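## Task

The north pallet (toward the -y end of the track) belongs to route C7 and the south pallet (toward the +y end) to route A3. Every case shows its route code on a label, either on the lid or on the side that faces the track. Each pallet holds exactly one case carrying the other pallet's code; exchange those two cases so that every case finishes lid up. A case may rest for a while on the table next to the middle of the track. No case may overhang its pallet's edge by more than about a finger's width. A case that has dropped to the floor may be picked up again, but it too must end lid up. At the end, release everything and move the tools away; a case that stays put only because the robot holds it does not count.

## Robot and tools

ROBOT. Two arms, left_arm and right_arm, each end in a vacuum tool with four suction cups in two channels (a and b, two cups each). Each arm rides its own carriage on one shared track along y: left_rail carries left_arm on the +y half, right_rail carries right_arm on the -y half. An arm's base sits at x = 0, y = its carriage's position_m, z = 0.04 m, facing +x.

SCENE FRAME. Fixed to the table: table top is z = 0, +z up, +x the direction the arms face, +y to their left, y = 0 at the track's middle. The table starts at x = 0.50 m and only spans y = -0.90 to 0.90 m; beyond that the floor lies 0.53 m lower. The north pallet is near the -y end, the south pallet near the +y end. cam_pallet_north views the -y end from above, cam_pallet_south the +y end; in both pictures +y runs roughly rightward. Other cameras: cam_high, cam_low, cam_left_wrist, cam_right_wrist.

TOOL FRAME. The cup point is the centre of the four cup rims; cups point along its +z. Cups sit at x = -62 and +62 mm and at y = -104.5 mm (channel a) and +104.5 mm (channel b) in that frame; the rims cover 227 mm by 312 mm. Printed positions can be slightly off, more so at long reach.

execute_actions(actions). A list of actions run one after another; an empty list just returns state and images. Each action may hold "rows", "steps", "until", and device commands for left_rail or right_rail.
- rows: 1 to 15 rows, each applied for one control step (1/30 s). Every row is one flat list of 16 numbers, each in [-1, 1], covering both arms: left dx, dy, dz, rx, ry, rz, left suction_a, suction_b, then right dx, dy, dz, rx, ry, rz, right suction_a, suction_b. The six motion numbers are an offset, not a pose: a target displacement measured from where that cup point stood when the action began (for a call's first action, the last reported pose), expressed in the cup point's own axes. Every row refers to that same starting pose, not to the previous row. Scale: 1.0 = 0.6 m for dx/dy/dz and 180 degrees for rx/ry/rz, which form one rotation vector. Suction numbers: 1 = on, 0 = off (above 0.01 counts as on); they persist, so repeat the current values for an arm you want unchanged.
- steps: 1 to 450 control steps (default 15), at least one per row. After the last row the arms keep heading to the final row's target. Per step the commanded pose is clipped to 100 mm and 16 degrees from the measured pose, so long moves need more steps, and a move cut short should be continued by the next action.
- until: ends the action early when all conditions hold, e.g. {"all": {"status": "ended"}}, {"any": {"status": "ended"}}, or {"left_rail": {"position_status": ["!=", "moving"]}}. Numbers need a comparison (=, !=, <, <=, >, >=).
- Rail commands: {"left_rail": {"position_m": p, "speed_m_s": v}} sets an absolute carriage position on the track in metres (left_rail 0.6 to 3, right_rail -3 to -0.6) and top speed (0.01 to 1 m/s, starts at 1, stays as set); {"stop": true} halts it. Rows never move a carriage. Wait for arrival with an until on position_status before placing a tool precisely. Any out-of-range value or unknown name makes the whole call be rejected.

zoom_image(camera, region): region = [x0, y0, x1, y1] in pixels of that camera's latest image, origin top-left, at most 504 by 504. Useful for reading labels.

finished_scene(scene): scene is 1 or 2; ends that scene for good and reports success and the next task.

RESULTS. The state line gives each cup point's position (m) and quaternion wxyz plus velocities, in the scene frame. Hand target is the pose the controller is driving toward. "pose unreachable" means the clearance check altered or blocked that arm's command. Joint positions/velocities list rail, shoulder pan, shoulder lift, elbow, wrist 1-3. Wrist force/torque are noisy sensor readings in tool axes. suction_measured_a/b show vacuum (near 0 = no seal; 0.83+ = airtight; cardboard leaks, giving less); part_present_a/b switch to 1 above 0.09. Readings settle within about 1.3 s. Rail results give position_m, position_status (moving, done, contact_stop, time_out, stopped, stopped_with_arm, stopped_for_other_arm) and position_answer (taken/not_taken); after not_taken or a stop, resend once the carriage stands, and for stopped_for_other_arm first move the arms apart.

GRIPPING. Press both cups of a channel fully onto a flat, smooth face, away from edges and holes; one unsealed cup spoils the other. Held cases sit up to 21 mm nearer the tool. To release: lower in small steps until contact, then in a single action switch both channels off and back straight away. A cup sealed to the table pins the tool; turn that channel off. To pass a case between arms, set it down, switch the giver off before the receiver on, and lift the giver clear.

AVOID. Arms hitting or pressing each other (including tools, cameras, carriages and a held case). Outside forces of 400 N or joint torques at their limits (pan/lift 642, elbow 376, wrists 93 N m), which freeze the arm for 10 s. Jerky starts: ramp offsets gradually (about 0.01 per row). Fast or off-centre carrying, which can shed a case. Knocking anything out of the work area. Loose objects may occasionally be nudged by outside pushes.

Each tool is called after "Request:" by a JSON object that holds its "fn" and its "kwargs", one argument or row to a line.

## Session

Request:
{"fn": "execute_actions", "kwargs": {
  "actions": []
}}

Scene clock: 0.00 s.
left_arm: end_effector_position=(+0.8497, +2.3534, +0.4397) suction_measured_a=0.01 part_present_a=0 suction_measured_b=0.01 part_present_b=0 end_effector_quat_wxyz=(+0.000, -0.000, +1.000, -0.000) end_effector_velocity=(-0.000, -0.000, +0.000) end_effector_angular_velocity=(+0.000, -0.000, +0.000) | right_arm: end_effector_position=(+0.8494, -2.5824, +0.4404) suction_measured_a=0.00 part_present_a=0 suction_measured_b=0.00 part_present_b=0 end_effector_quat_wxyz=(-0.000, -0.000, +1.000, -0.001) end_effector_velocity=(+0.000, -0.000, -0.000) end_effector_angular_velocity=(+0.000, +0.000, -0.000)
Joint positions: left_arm=[ 2.354 -0.24  -1.498  2.093 -2.165 -1.571  1.331] | right_arm=[-2.583 -0.237 -1.499  2.092 -2.164 -1.572  1.333]
Joint velocities: left_arm=[ 0. -0. -0. -0.  0.  0. -0.] | right_arm=[ 0. -0.  0. -0.  0. -0.  0.]
Wrist force (N, on the end effector, along its own x y z axes, offset not removed): no reading
Wrist torque (N m, same axes, about the end effector's origin, offset not removed): no reading
Hand target (left_arm): +0.850, +2.353, +0.440; +0.000, -0.000, +1.000, -0.000
Hand target (right_arm): +0.849, -2.582, +0.440; -0.000, -0.000, +1.000, -0.001
left_rail: position_m=2.354 position_m_goal=2.354 speed_m_s=1.00 position_status=done position_answer=taken refusals=0
right_rail: position_m=-2.583 position_m_goal=-2.583 speed_m_s=1.00 position_status=done position_answer=taken refusals=0

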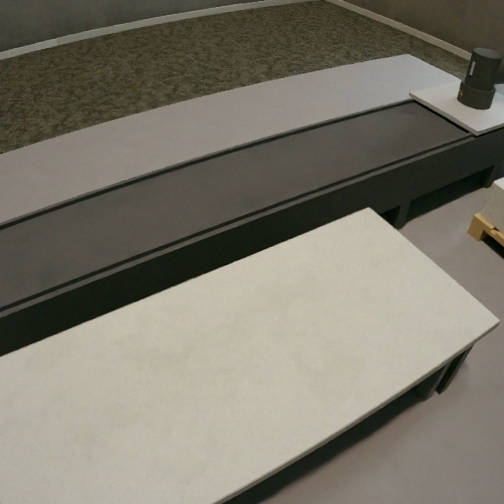

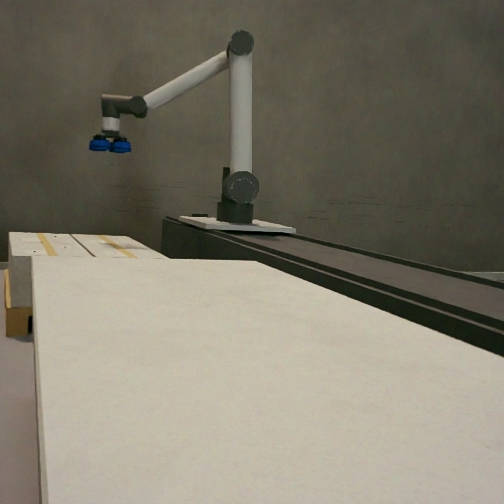

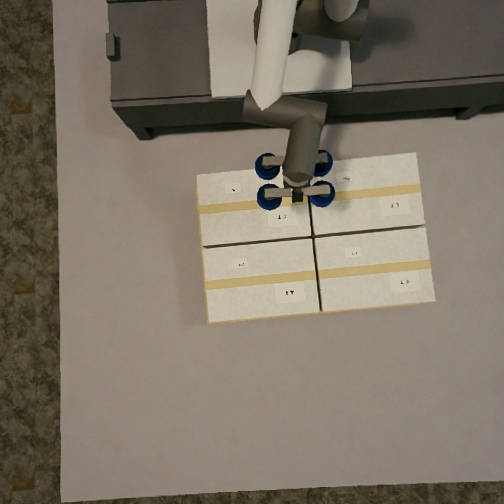

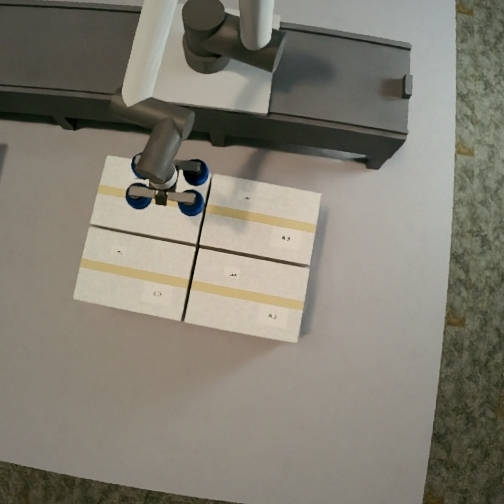

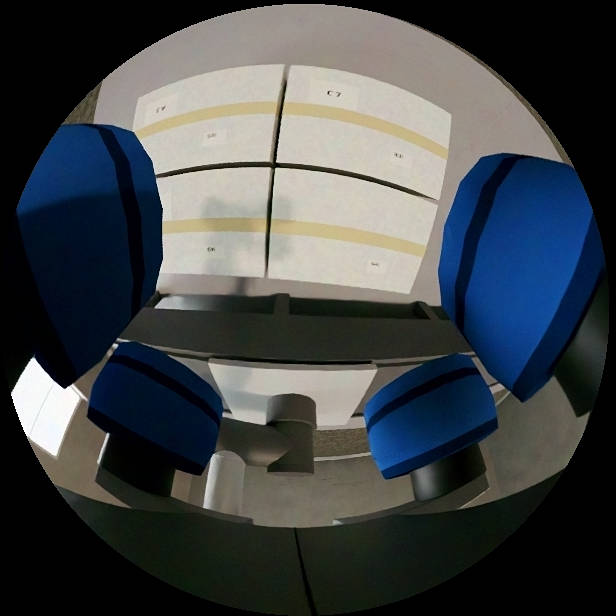

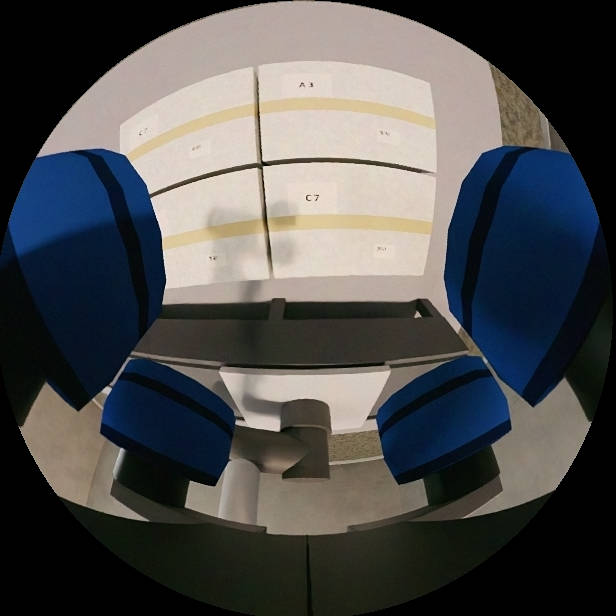

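Request:
{"fn": "execute_actions", "kwargs": {
  "actions": [
    {"left_rail":{"position_m":3},"right_rail":{"position_m":-3},"rows":[[-0.37,-1,0.6,0,0,0,0,0,-0.615,0.445,0.85,0,0,-0.015,0,0]],"steps":42}
  ]
}}

Scene clock: 8.93 s.
left_arm: end_effector_position=(+1.0442, +2.4399, +0.1057) suction_measured_a=0.01 part_present_a=0 suction_measured_b=0.01 part_present_b=0 end_effector_quat_wxyz=(+0.000, -0.000, +1.000, -0.000) end_effector_velocity=(+0.166, -0.315, -0.205) end_effector_angular_velocity=(+0.003, +0.002, -0.000) | right_arm: end_effector_position=(+1.1917, -2.7428, -0.0452) suction_measured_a=0.00 part_present_a=0 suction_measured_b=0.00 part_present_b=0 end_effector_quat_wxyz=(+0.000, -0.024, +1.000, -0.001) end_effector_velocity=(+0.191, +0.091, -0.198) end_effector_angular_velocity=(-0.001, -0.000, -0.000)
Joint positions: left_arm=[ 3.    -0.663 -0.897  1.766 -2.44  -1.571  0.908] | right_arm=[-3.     0.047 -0.73   1.719 -2.559 -1.572  1.57 ]
Joint velocities: left_arm=[ 0.    -0.125  0.414 -0.453  0.041  0.001 -0.125] | right_arm=[ 0.     0.068  0.328 -0.362  0.033 -0.001  0.069]
Wrist force (N, on the end effector, along its own x y z axes, offset not removed): left_arm=[-3.4 -6.0 3.6] | right_arm=[-1.1 0.3 2.2]
Wrist torque (N m, same axes, about the end effector's origin, offset not removed): left_arm=[-0.84 1.00 -0.56] | right_arm=[0.29 0.72 -0.01]
Hand target (left_arm): +1.066, +2.402, +0.081; +0.000, -0.000, +1.000, -0.000
Hand target (right_arm): +1.215, -2.732, -0.068; +0.000, -0.024, +1.000, -0.001
Off the commanded pose (left_arm): 0.056 m, 0 deg.
Off the commanded pose (right_arm): 0.038 m, 0 deg.
left_rail: position_m=3.000 position_m_goal=3.000 speed_m_s=1.00 position_status=done position_answer=taken refusals=0
right_rail: position_m=-3.000 position_m_goal=-3.000 speed_m_s=1.00 position_status=done position_answer=taken refusals=0

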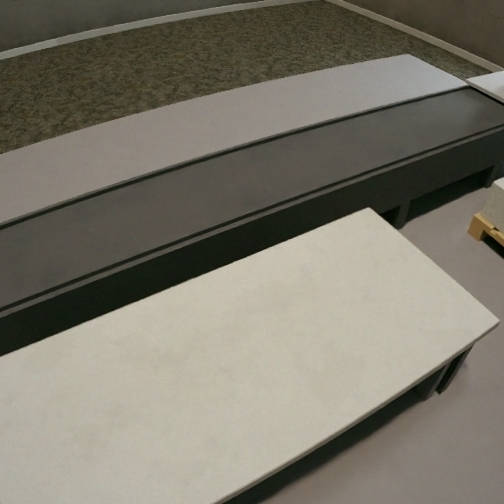

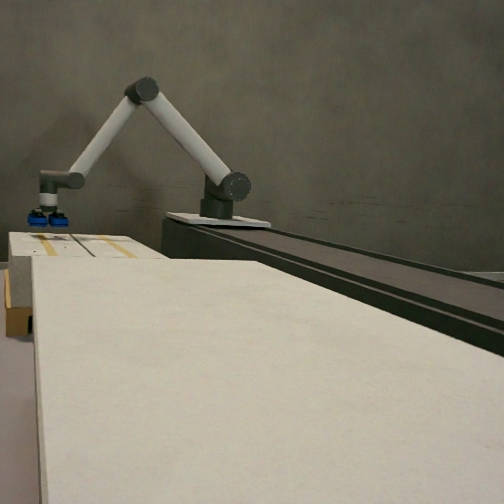

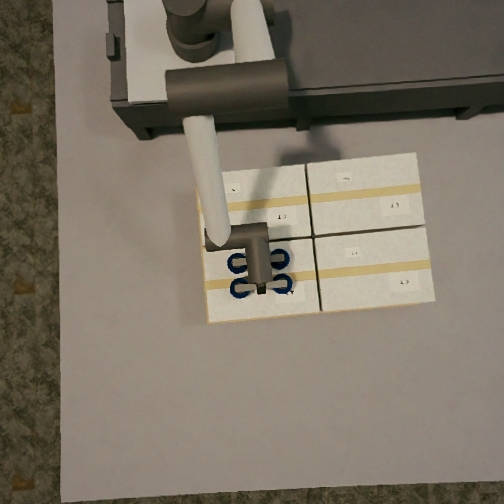

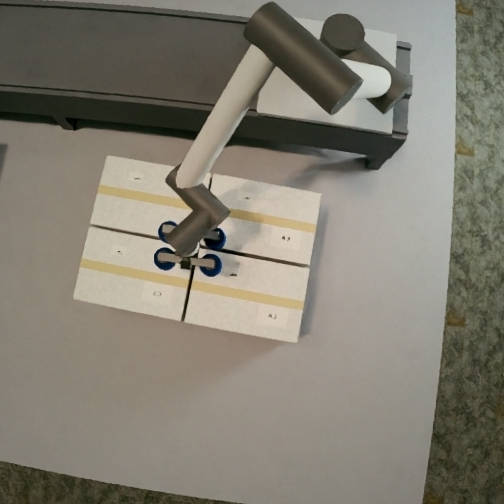

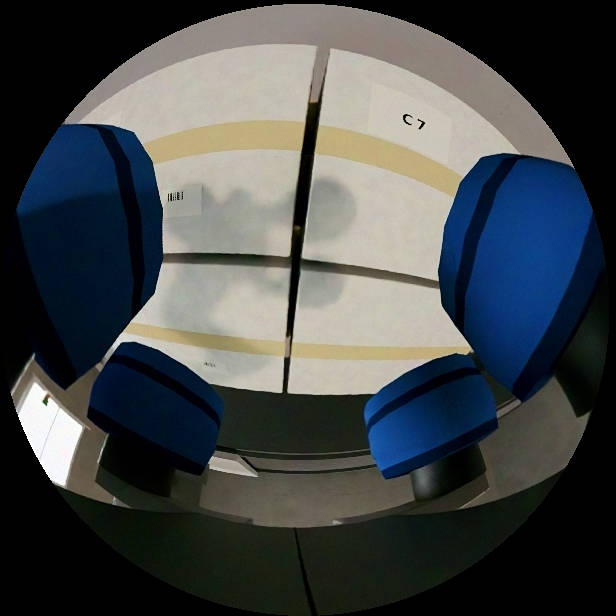

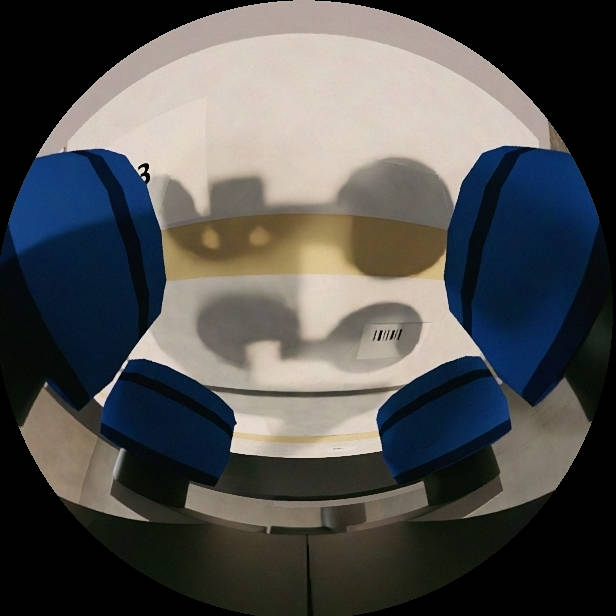

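Request:
{"fn": "execute_actions", "kwargs": {
  "actions": [
    {"rows":[[-0.2,-0.47,0.326,0,0,0.017,0,0,-0.045,0.012,0.075,0,0,0,0,0]],"steps":32}
  ]
}}

Request:
{"fn": "zoom_image", "kwargs": {
  "camera": "cam_pallet_north",
  "region": [185,210,335,340]
}}

Request:
{"fn": "zoom_image", "kwargs": {
  "camera": "cam_pallet_south",
  "region": [60,205,210,335]
}}

Scene clock: 15.63 s.
left_arm: end_effector_position=(+1.1633, +2.1584, -0.0892) suction_measured_a=0.01 part_present_a=0 suction_measured_b=0.01 part_present_b=0 end_effector_quat_wxyz=(+0.000, +0.027, +1.000, -0.000) end_effector_velocity=(+0.005, -0.007, -0.004) end_effector_angular_velocity=(+0.000, +0.001, -0.000) | right_arm: end_effector_position=(+1.2183, -2.7343, -0.0902) suction_measured_a=0.00 part_present_a=0 suction_measured_b=0.00 part_present_b=0 end_effector_quat_wxyz=(+0.000, -0.024, +1.000, -0.001) end_effector_velocity=(+0.000, -0.000, -0.000) end_effector_angular_velocity=(-0.000, +0.000, -0.000)
Joint positions: left_arm=[ 3.    -0.767 -0.529  1.309 -2.352 -1.571  0.857] | right_arm=[-3.     0.053 -0.668  1.667 -2.569 -1.572  1.576]
Joint velocities: left_arm=[ 0.    -0.001  0.01  -0.018  0.009 -0.001 -0.001] | right_arm=[ 0. -0.  0. -0. -0. -0. -0.]
Wrist force (N, on the end effector, along its own x y z axes, offset not removed): left_arm=[-5.9 4.0 4.7] | right_arm=[-1.4 0.7 3.2]
Wrist torque (N m, same axes, about the end effector's origin, offset not removed): left_arm=[0.35 1.42 -0.61] | right_arm=[0.35 0.75 -0.02]
Hand target (left_arm): +1.164, +2.158, -0.090; +0.000, +0.027, +1.000, -0.000
Hand target (right_arm): +1.218, -2.734, -0.090; +0.000, -0.024, +1.000, -0.001
Off the commanded pose (left_arm): 0.001 m, 0 deg.
Off the commanded pose (right_arm): 0.000 m, 0 deg.
left_rail: position_m=3.000 position_m_goal=3.000 speed_m_s=1.00 position_status=done position_answer=taken refusals=0
right_rail: position_m=-3.000 position_m_goal=-3.000 speed_m_s=1.00 position_status=done position_answer=taken refusals=0

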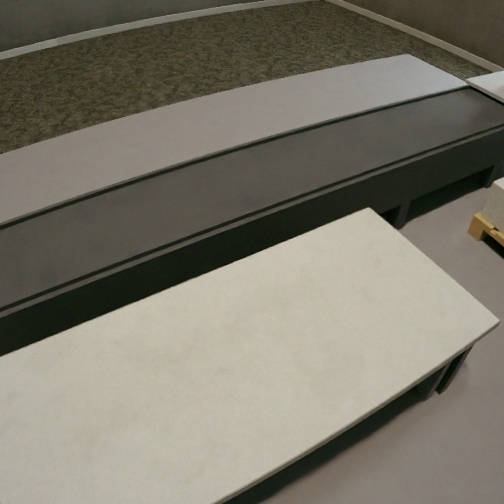

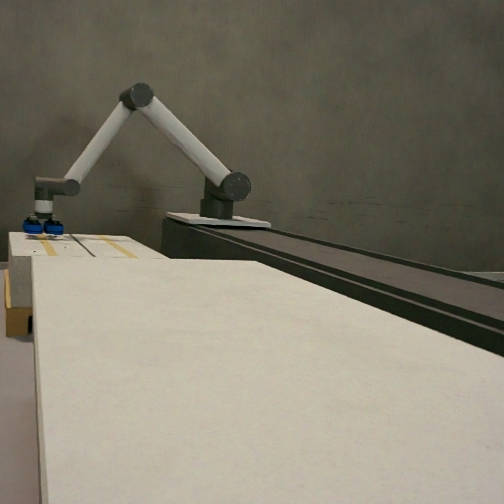

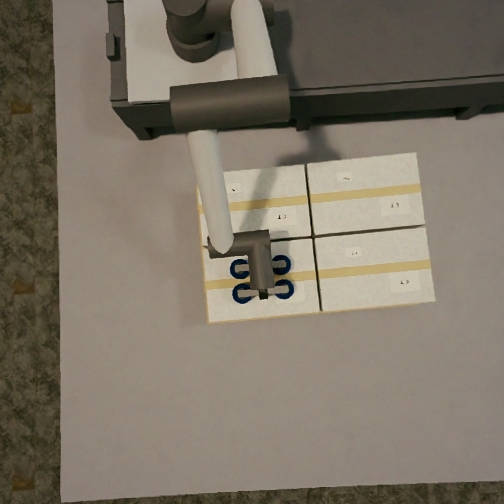

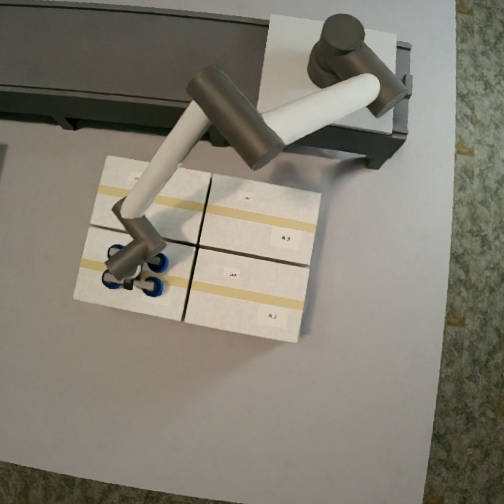

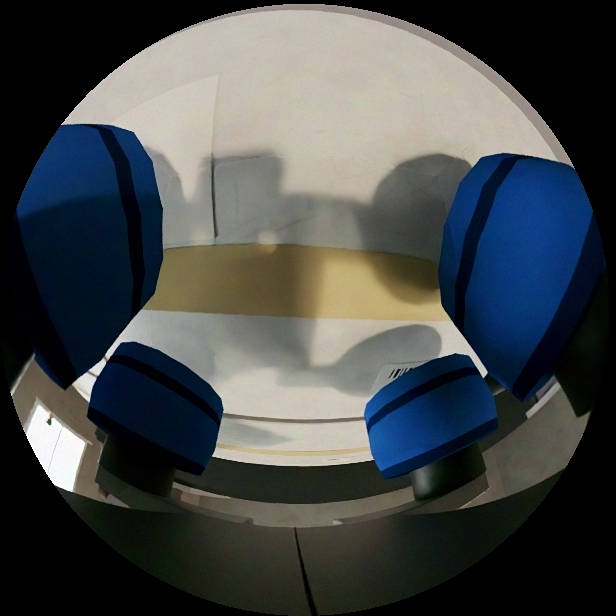

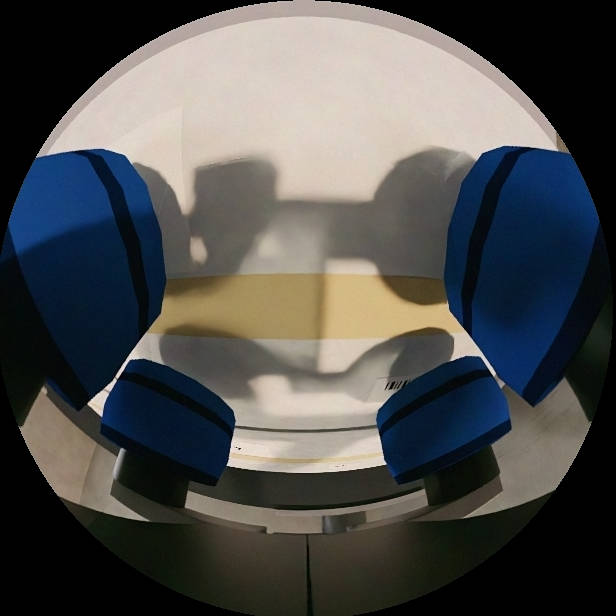

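Region (185, 210, 335, 340) of cam_pallet_north's 504x504 image, scaled by 3.360, with more detail than that image has; it fills the top 437 rows of this view, and the rest is white.

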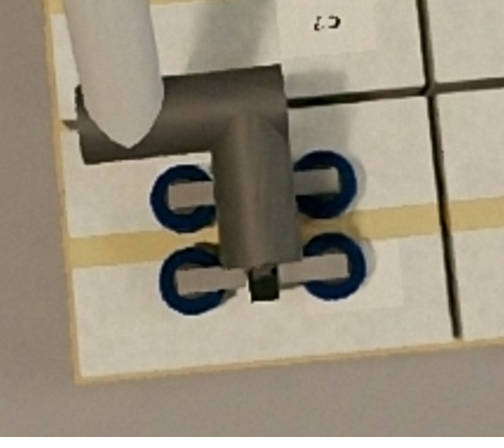

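Region (60, 205, 210, 335) of cam_pallet_south's 504x504 image, scaled by 3.360, with more detail than that image has; it fills the top 437 rows of this view, and the rest is white.

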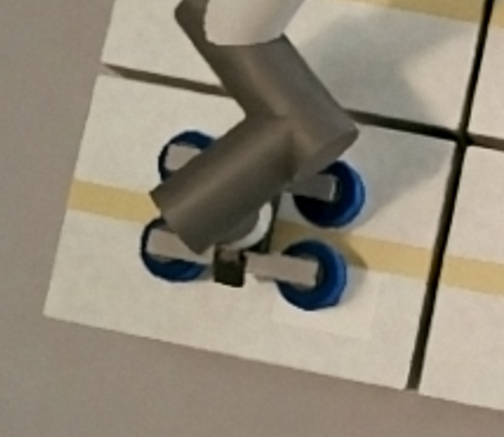

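Request:
{"fn": "execute_actions", "kwargs": {
  "actions": [
    {"rows":[[-0.025,-0.022,0.01,0,0,0,1,1,0,0,0.01,0,0,0,1,1],[-0.025,-0.022,0.02,0,0,0,1,1,0,0,0.02,0,0,0,1,1],[-0.025,-0.022,0.03,0,0,0,1,1,0,0,0.03,0,0,0,1,1],[-0.025,-0.022,0.04,0,0,0,1,1,0,0,0.04,0,0,0,1,1],[-0.025,-0.022,0.05,0,0,0,1,1,0,0,0.05,0,0,0,1,1],[-0.025,-0.022,0.06,0,0,0,1,1,0,0,0.06,0,0,0,1,1],[-0.025,-0.022,0.07,0,0,0,1,1,0,0,0.07,0,0,0,1,1]],"steps":16}
  ]
}}

Scene clock: 25.53 s.
left_arm: end_effector_position=(+1.1771, +2.1448, -0.1298) suction_measured_a=0.36 part_present_a=1 suction_measured_b=0.31 part_present_b=1 end_effector_quat_wxyz=(+0.000, +0.027, +1.000, -0.000) end_effector_velocity=(+0.009, -0.005, -0.006) end_effector_angular_velocity=(-0.005, -0.010, +0.001) | right_arm: end_effector_position=(+1.2186, -2.7343, -0.1302) suction_measured_a=0.59 part_present_a=1 suction_measured_b=0.60 part_present_b=1 end_effector_quat_wxyz=(+0.000, -0.024, +1.000, -0.001) end_effector_velocity=(+0.005, -0.021, -0.014) end_effector_angular_velocity=(-0.026, -0.001, -0.011)
Joint positions: left_arm=[ 3.    -0.767 -0.478  1.262 -2.355 -1.571  0.857] | right_arm=[-3.     0.053 -0.629  1.66  -2.603 -1.572  1.576]
Joint velocities: left_arm=[ 0.     0.001  0.012 -0.016 -0.007  0.003 -0.   ] | right_arm=[-0.    -0.011  0.015 -0.006 -0.01  -0.026 -0.   ]
Wrist force (N, on the end effector, along its own x y z axes, offset not removed): left_arm=[-11.3 18.1 -13.1] | right_arm=[-13.0 -2.4 -12.2]
Wrist torque (N m, same axes, about the end effector's origin, offset not removed): left_arm=[-7.17 2.18 0.13] | right_arm=[6.95 -3.56 -4.14]
Hand target (left_arm): +1.178, +2.144, -0.131; +0.000, +0.027, +1.000, -0.000
Hand target (right_arm): +1.218, -2.734, -0.132; +0.000, -0.024, +1.000, -0.001
Off the commanded pose (left_arm): 0.002 m, 0 deg.
Off the commanded pose (right_arm): 0.002 m, 0 deg.
left_rail: position_m=3.000 position_m_goal=3.000 speed_m_s=1.00 position_status=done position_answer=taken refusals=0
right_rail: position_m=-3.000 position_m_goal=-3.000 speed_m_s=1.00 position_status=done position_answer=taken refusals=0

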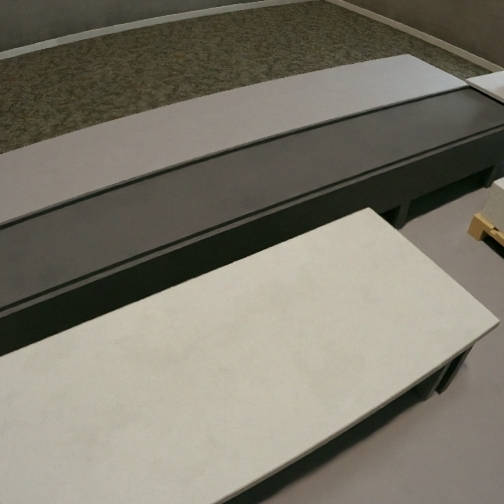

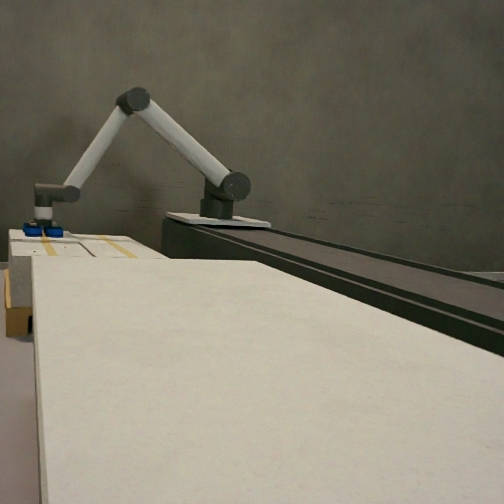

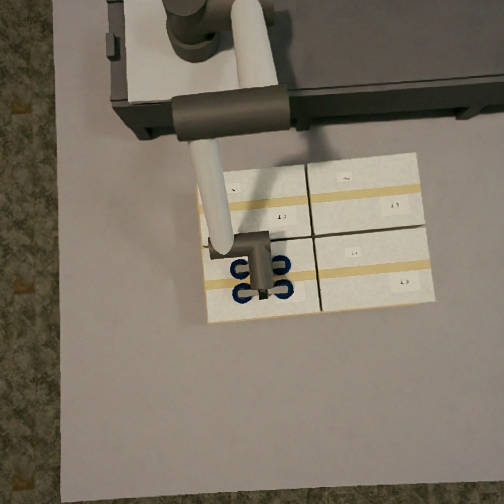

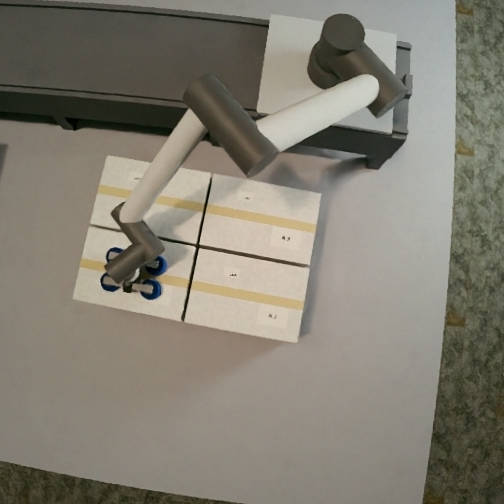

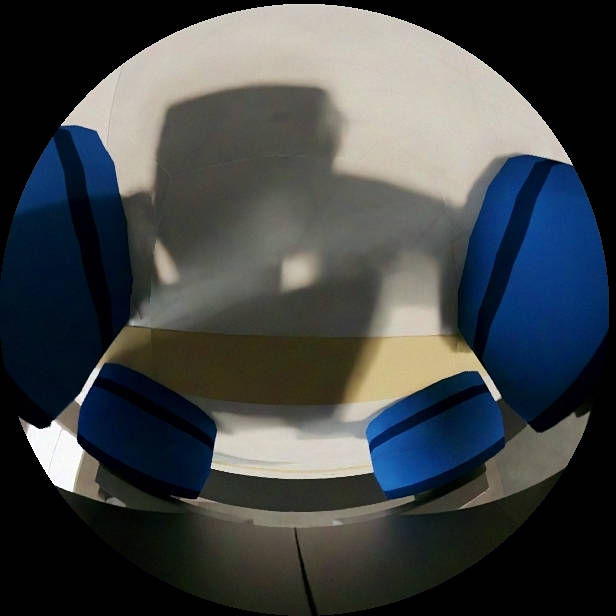

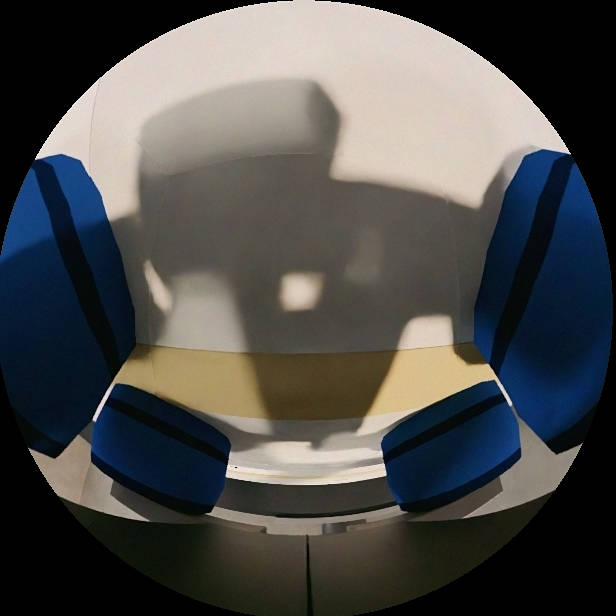

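Request:
{"fn": "execute_actions", "kwargs": {
  "actions": [
    {"rows":[[0,0,-0.01,0,0,0,1,1,0,0,-0.01,0,0,0,1,1],[0,0,-0.03,0,0,0,1,1,0,0,-0.03,0,0,0,1,1],[0,0,-0.06,0,0,0,1,1,0,0,-0.06,0,0,0,1,1],[0,0,-0.1,0,0,0,1,1,0,0,-0.1,0,0,0,1,1],[0,0,-0.55,0,0,0,1,1,0,0,-0.55,0,0,0,1,1]],"steps":25},
    {"rows":[[0.46,-0.05,-0.2,0,0,-0.017,1,1,0.3,0.7,-0.4,0,0,0.015,1,1]],"steps":28},
    {"left_rail":{"position_m":0.6},"steps":1}
  ]
}}

Scene clock: 34.60 s.
left_arm: end_effector_position=(+0.9023, +2.1297, +0.3071) suction_measured_a=0.99 part_present_a=1 suction_measured_b=0.99 part_present_b=1 end_effector_quat_wxyz=(+0.001, +0.000, +1.000, -0.001) end_effector_velocity=(-0.013, -0.004, +0.005) end_effector_angular_velocity=(+0.000, -0.000, +0.001) | right_arm: end_effector_position=(+1.0301, -2.3533, +0.4099) suction_measured_a=0.89 part_present_a=1 suction_measured_b=0.89 part_present_b=1 end_effector_quat_wxyz=(+0.003, -0.002, +1.000, +0.001) end_effector_velocity=(-0.118, +0.254, +0.141) end_effector_angular_velocity=(-0.007, +0.006, -0.003)
Joint positions: left_arm=[ 3.    -0.928 -0.993  1.58  -2.16  -1.57   0.642] | right_arm=[-3.     0.395 -1.093  1.586 -2.07  -1.572  1.962]
Joint velocities: left_arm=[-0.005 -0.008 -0.013  0.016 -0.003  0.    -0.009] | right_arm=[ 0.     0.235 -0.039 -0.158  0.206 -0.006  0.238]
Wrist force (N, on the end effector, along its own x y z axes, offset not removed): left_arm=[-8.3 0.4 -0.8] | right_arm=[21.7 50.6 -16.0]
Wrist torque (N m, same axes, about the end effector's origin, offset not removed): left_arm=[-6.19 1.17 -0.32] | right_arm=[-8.69 1.91 0.64]
Hand target (left_arm): +0.901, +2.128, +0.308; +0.001, +0.000, +1.000, -0.001
Hand target (right_arm): +1.017, -2.324, +0.426; +0.002, -0.001, +1.000, -0.000
Off the commanded pose (left_arm): 0.002 m, 0 deg.
Off the commanded pose (right_arm): 0.036 m, 0 deg.
left_rail: position_m=3.000 position_m_goal=0.600 speed_m_s=1.00 position_status=moving position_answer=taken refusals=0
right_rail: position_m=-3.000 position_m_goal=-3.000 speed_m_s=1.00 position_status=done position_answer=taken refusals=0

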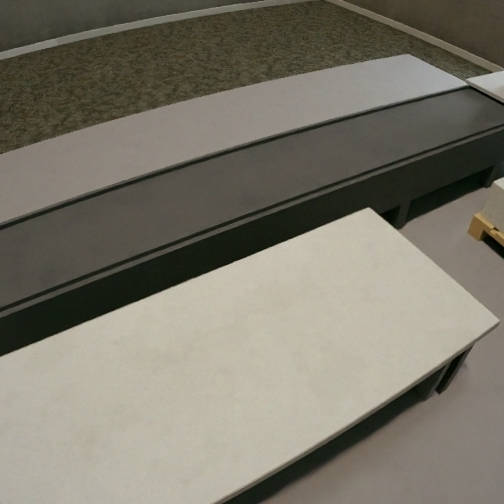

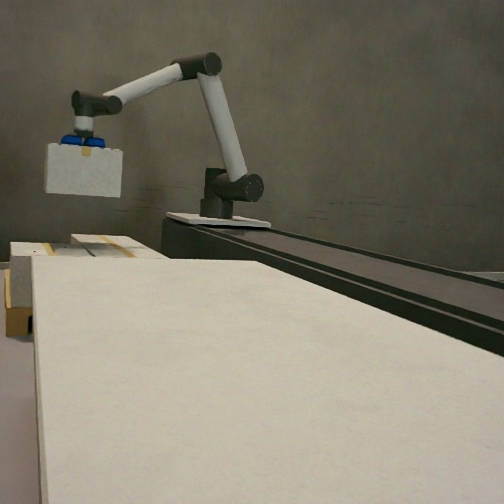

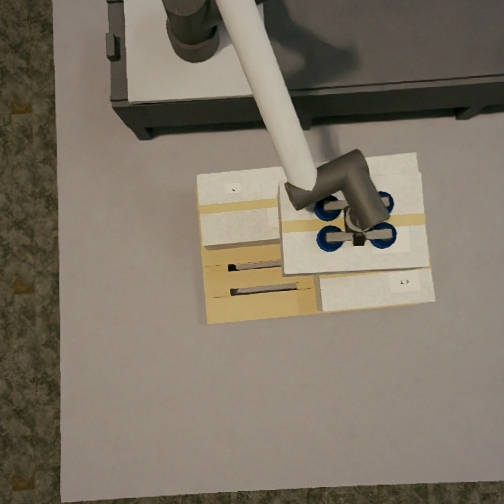

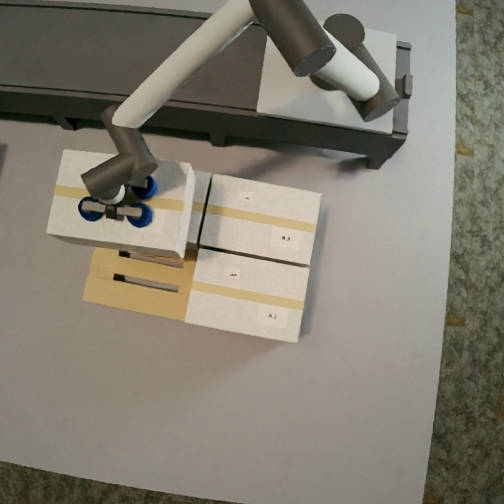

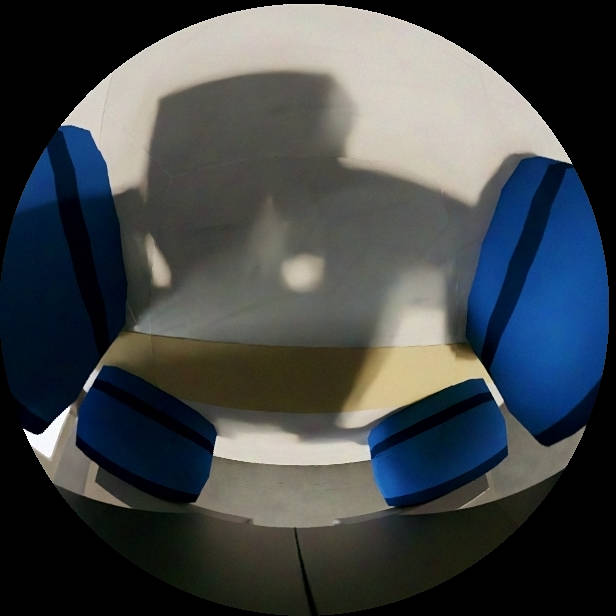

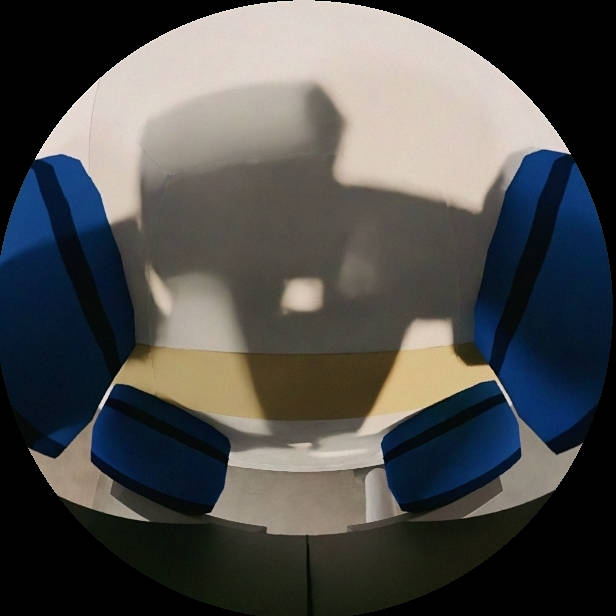

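Request:
{"fn": "execute_actions", "kwargs": {
  "actions": [
    {"steps":60,"until":{"all":{"status":"ended"}}},
    {"rows":[[0,0,0.02,0,0,0,1,1,0.01,0.03,-0.01,0,0,0,1,1],[0,0,0.05,0,0,0,1,1,0.03,0.08,-0.03,0,0,0,1,1],[0,0,0.103,0,0.0006,0,1,1,0.195,0.49,-0.21,0,0.0013,0,1,1]],"steps":26}
  ]
}}

Scene clock: 40.00 s.
left_arm: end_effector_position=(+0.9008, -0.2703, +0.2459) suction_measured_a=0.99 part_present_a=1 suction_measured_b=0.99 part_present_b=1 end_effector_quat_wxyz=(+0.000, +0.000, +1.000, -0.001) end_effector_velocity=(+0.000, +0.000, -0.001) end_effector_angular_velocity=(+0.000, +0.000, -0.000) | right_arm: end_effector_position=(+0.8993, -2.0377, +0.5489) suction_measured_a=0.89 part_present_a=1 suction_measured_b=0.89 part_present_b=1 end_effector_quat_wxyz=(+0.001, -0.001, +1.000, +0.001) end_effector_velocity=(-0.007, +0.058, +0.020) end_effector_angular_velocity=(-0.011, +0.010, -0.006)
Joint positions: left_arm=[ 0.6   -0.929 -0.953  1.61  -2.229 -1.572  0.642] | right_arm=[-3.     0.666 -1.04   1.294 -1.827 -1.571  2.235]
Joint velocities: left_arm=[ 0.     0.     0.001  0.    -0.001 -0.     0.   ] | right_arm=[ 0.     0.039  0.042 -0.1    0.072 -0.002  0.045]
Wrist force (N, on the end effector, along its own x y z axes, offset not removed): left_arm=[-7.9 7.5 15.1] | right_arm=[2.2 6.3 5.9]
Wrist torque (N m, same axes, about the end effector's origin, offset not removed): left_arm=[-5.50 0.73 -0.69] | right_arm=[-6.55 0.86 0.14]
Hand target (left_arm): +0.901, -0.270, +0.246; +0.000, +0.000, +1.000, -0.001
Hand target (right_arm): +0.898, -2.031, +0.551; +0.001, -0.001, +1.000, -0.000
Off the commanded pose (left_arm): 0.000 m, 0 deg.
Off the commanded pose (right_arm): 0.007 m, 0 deg.
left_rail: position_m=0.600 position_m_goal=0.600 speed_m_s=1.00 position_status=done position_answer=taken refusals=0
right_rail: position_m=-3.000 position_m_goal=-3.000 speed_m_s=1.00 position_status=done position_answer=taken refusals=0

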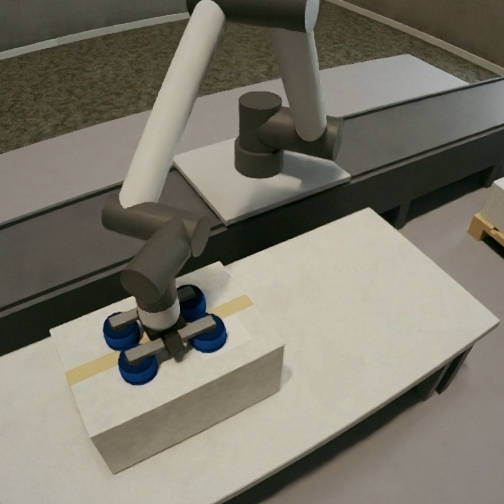

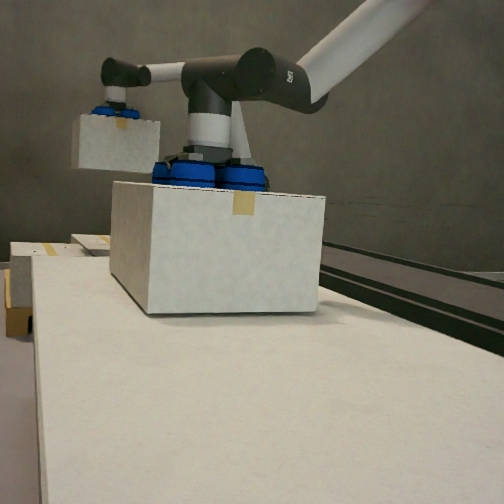

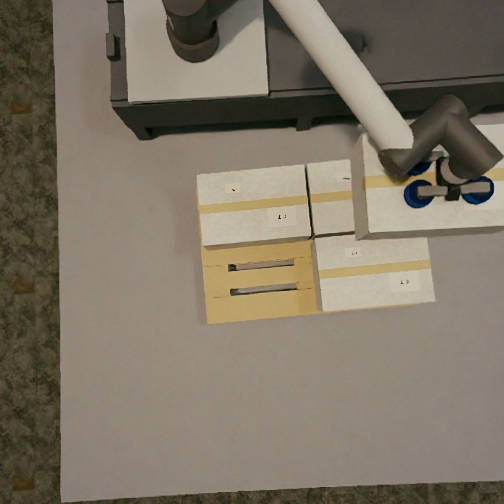

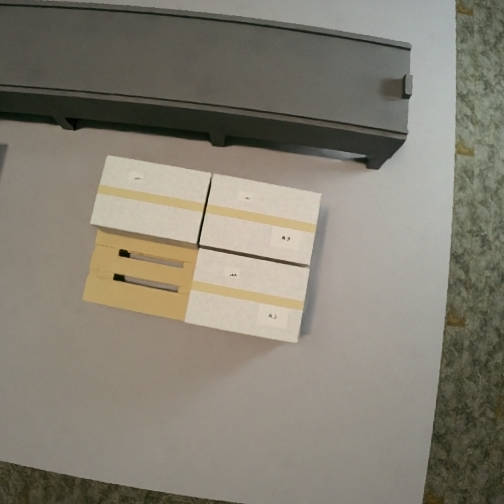

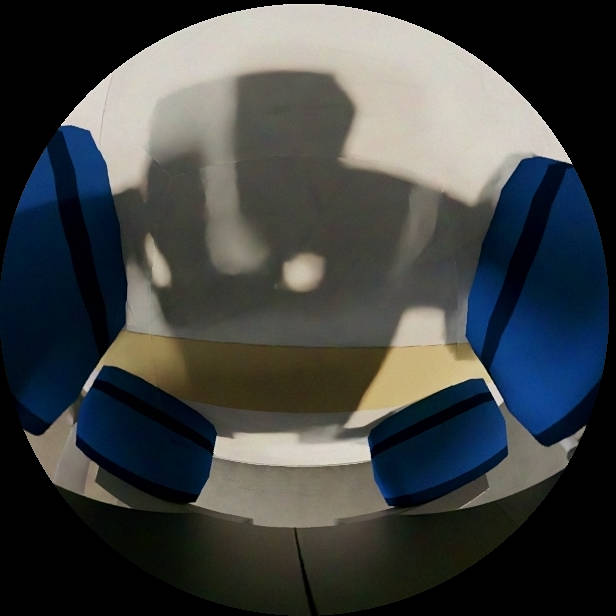

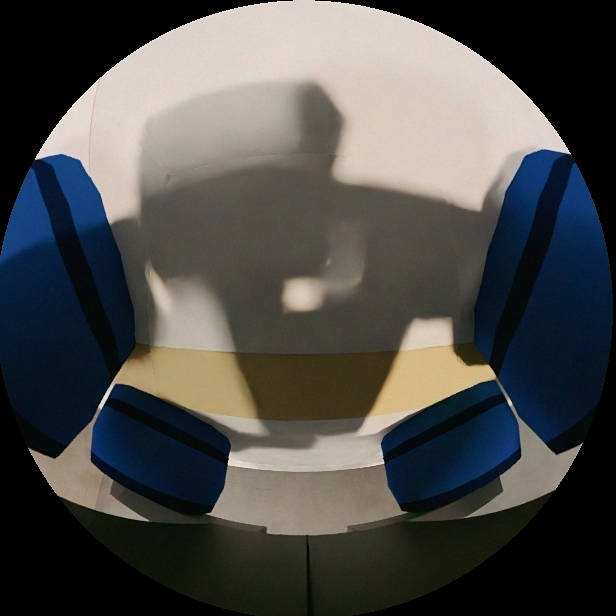

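Request:
{"fn": "execute_actions", "kwargs": {
  "actions": [
    {"steps":1},
    {"rows":[[0,0,0.008,0,0,0,1,1,0,0,0,0,0,0,1,1]],"steps":9}
  ]
}}

Scene clock: 43.30 s.
left_arm: end_effector_position=(+0.9007, -0.2703, +0.2415) suction_measured_a=0.99 part_present_a=1 suction_measured_b=0.99 part_present_b=1 end_effector_quat_wxyz=(-0.000, +0.000, +1.000, -0.001) end_effector_velocity=(+0.000, -0.000, -0.005) end_effector_angular_velocity=(-0.001, -0.000, +0.000) | right_arm: end_effector_position=(+0.8985, -2.0310, +0.5515) suction_measured_a=0.89 part_present_a=1 suction_measured_b=0.89 part_present_b=1 end_effector_quat_wxyz=(+0.001, -0.001, +1.000, -0.000) end_effector_velocity=(+0.000, +0.000, -0.000) end_effector_angular_velocity=(-0.000, +0.000, -0.000)
Joint positions: left_arm=[ 0.6   -0.929 -0.95   1.611 -2.234 -1.572  0.642] | right_arm=[-3.     0.671 -1.035  1.282 -1.818 -1.572  2.24 ]
Joint velocities: left_arm=[ 0.    -0.     0.003  0.002 -0.006  0.    -0.   ] | right_arm=[ 0.  0.  0.  0. -0. -0.  0.]
Wrist force (N, on the end effector, along its own x y z axes, offset not removed): left_arm=[-13.2 -2.9 8.4] | right_arm=[0.7 -1.0 8.8]
Wrist torque (N m, same axes, about the end effector's origin, offset not removed): left_arm=[-7.04 1.70 -0.57] | right_arm=[-5.83 0.48 0.03]
Hand target (left_arm): +0.901, -0.270, +0.241; +0.000, +0.000, +1.000, -0.001
Hand target (right_arm): +0.898, -2.031, +0.551; +0.001, -0.001, +1.000, -0.000
Off the commanded pose (left_arm): 0.001 m, 0 deg.
Off the commanded pose (right_arm): 0.000 m, 0 deg.
left_rail: position_m=0.600 position_m_goal=0.600 speed_m_s=1.00 position_status=done position_answer=taken refusals=0
right_rail: position_m=-3.000 position_m_goal=-3.000 speed_m_s=1.00 position_status=done position_answer=taken refusals=0

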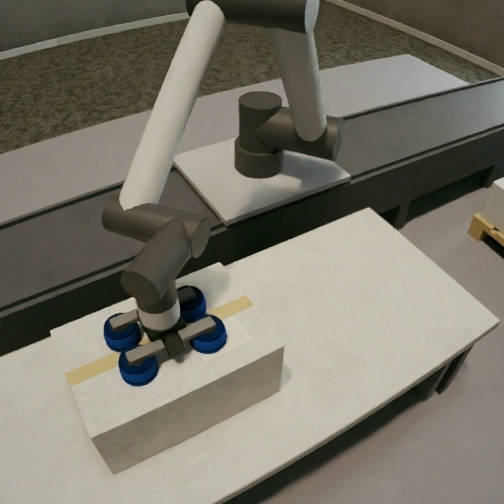

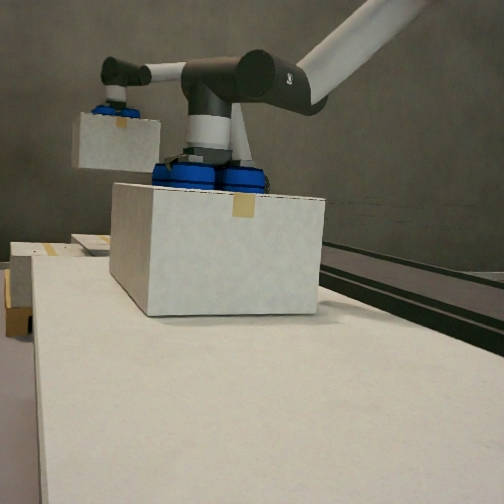

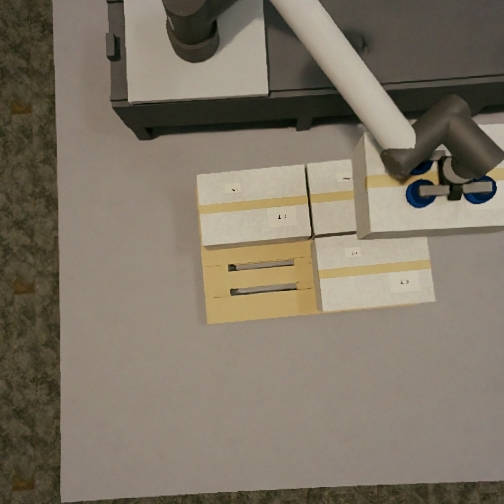

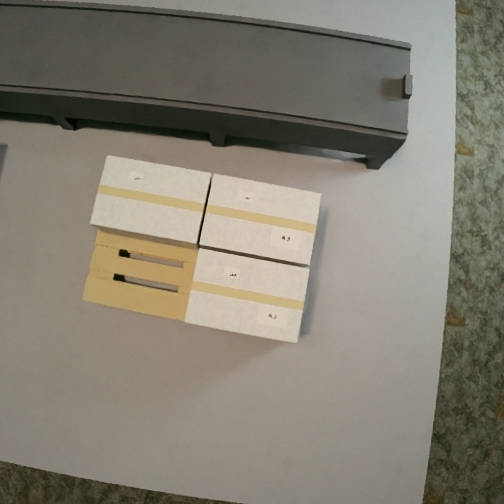

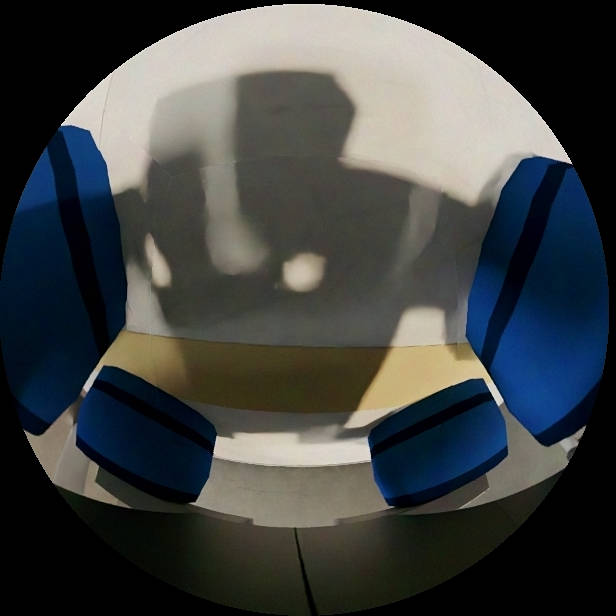

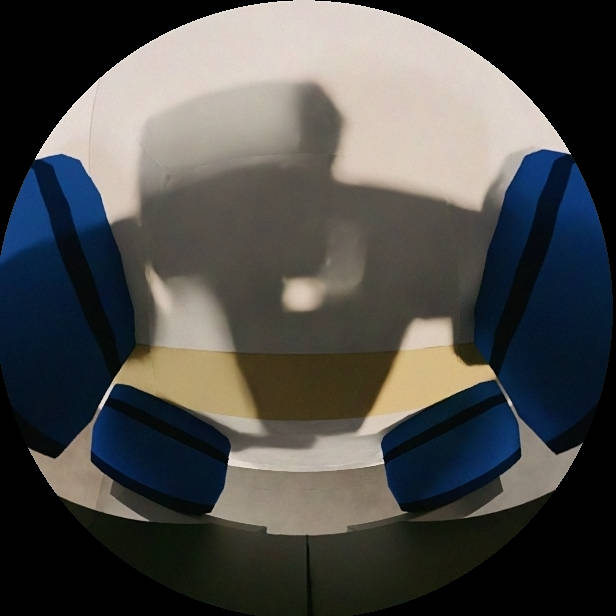

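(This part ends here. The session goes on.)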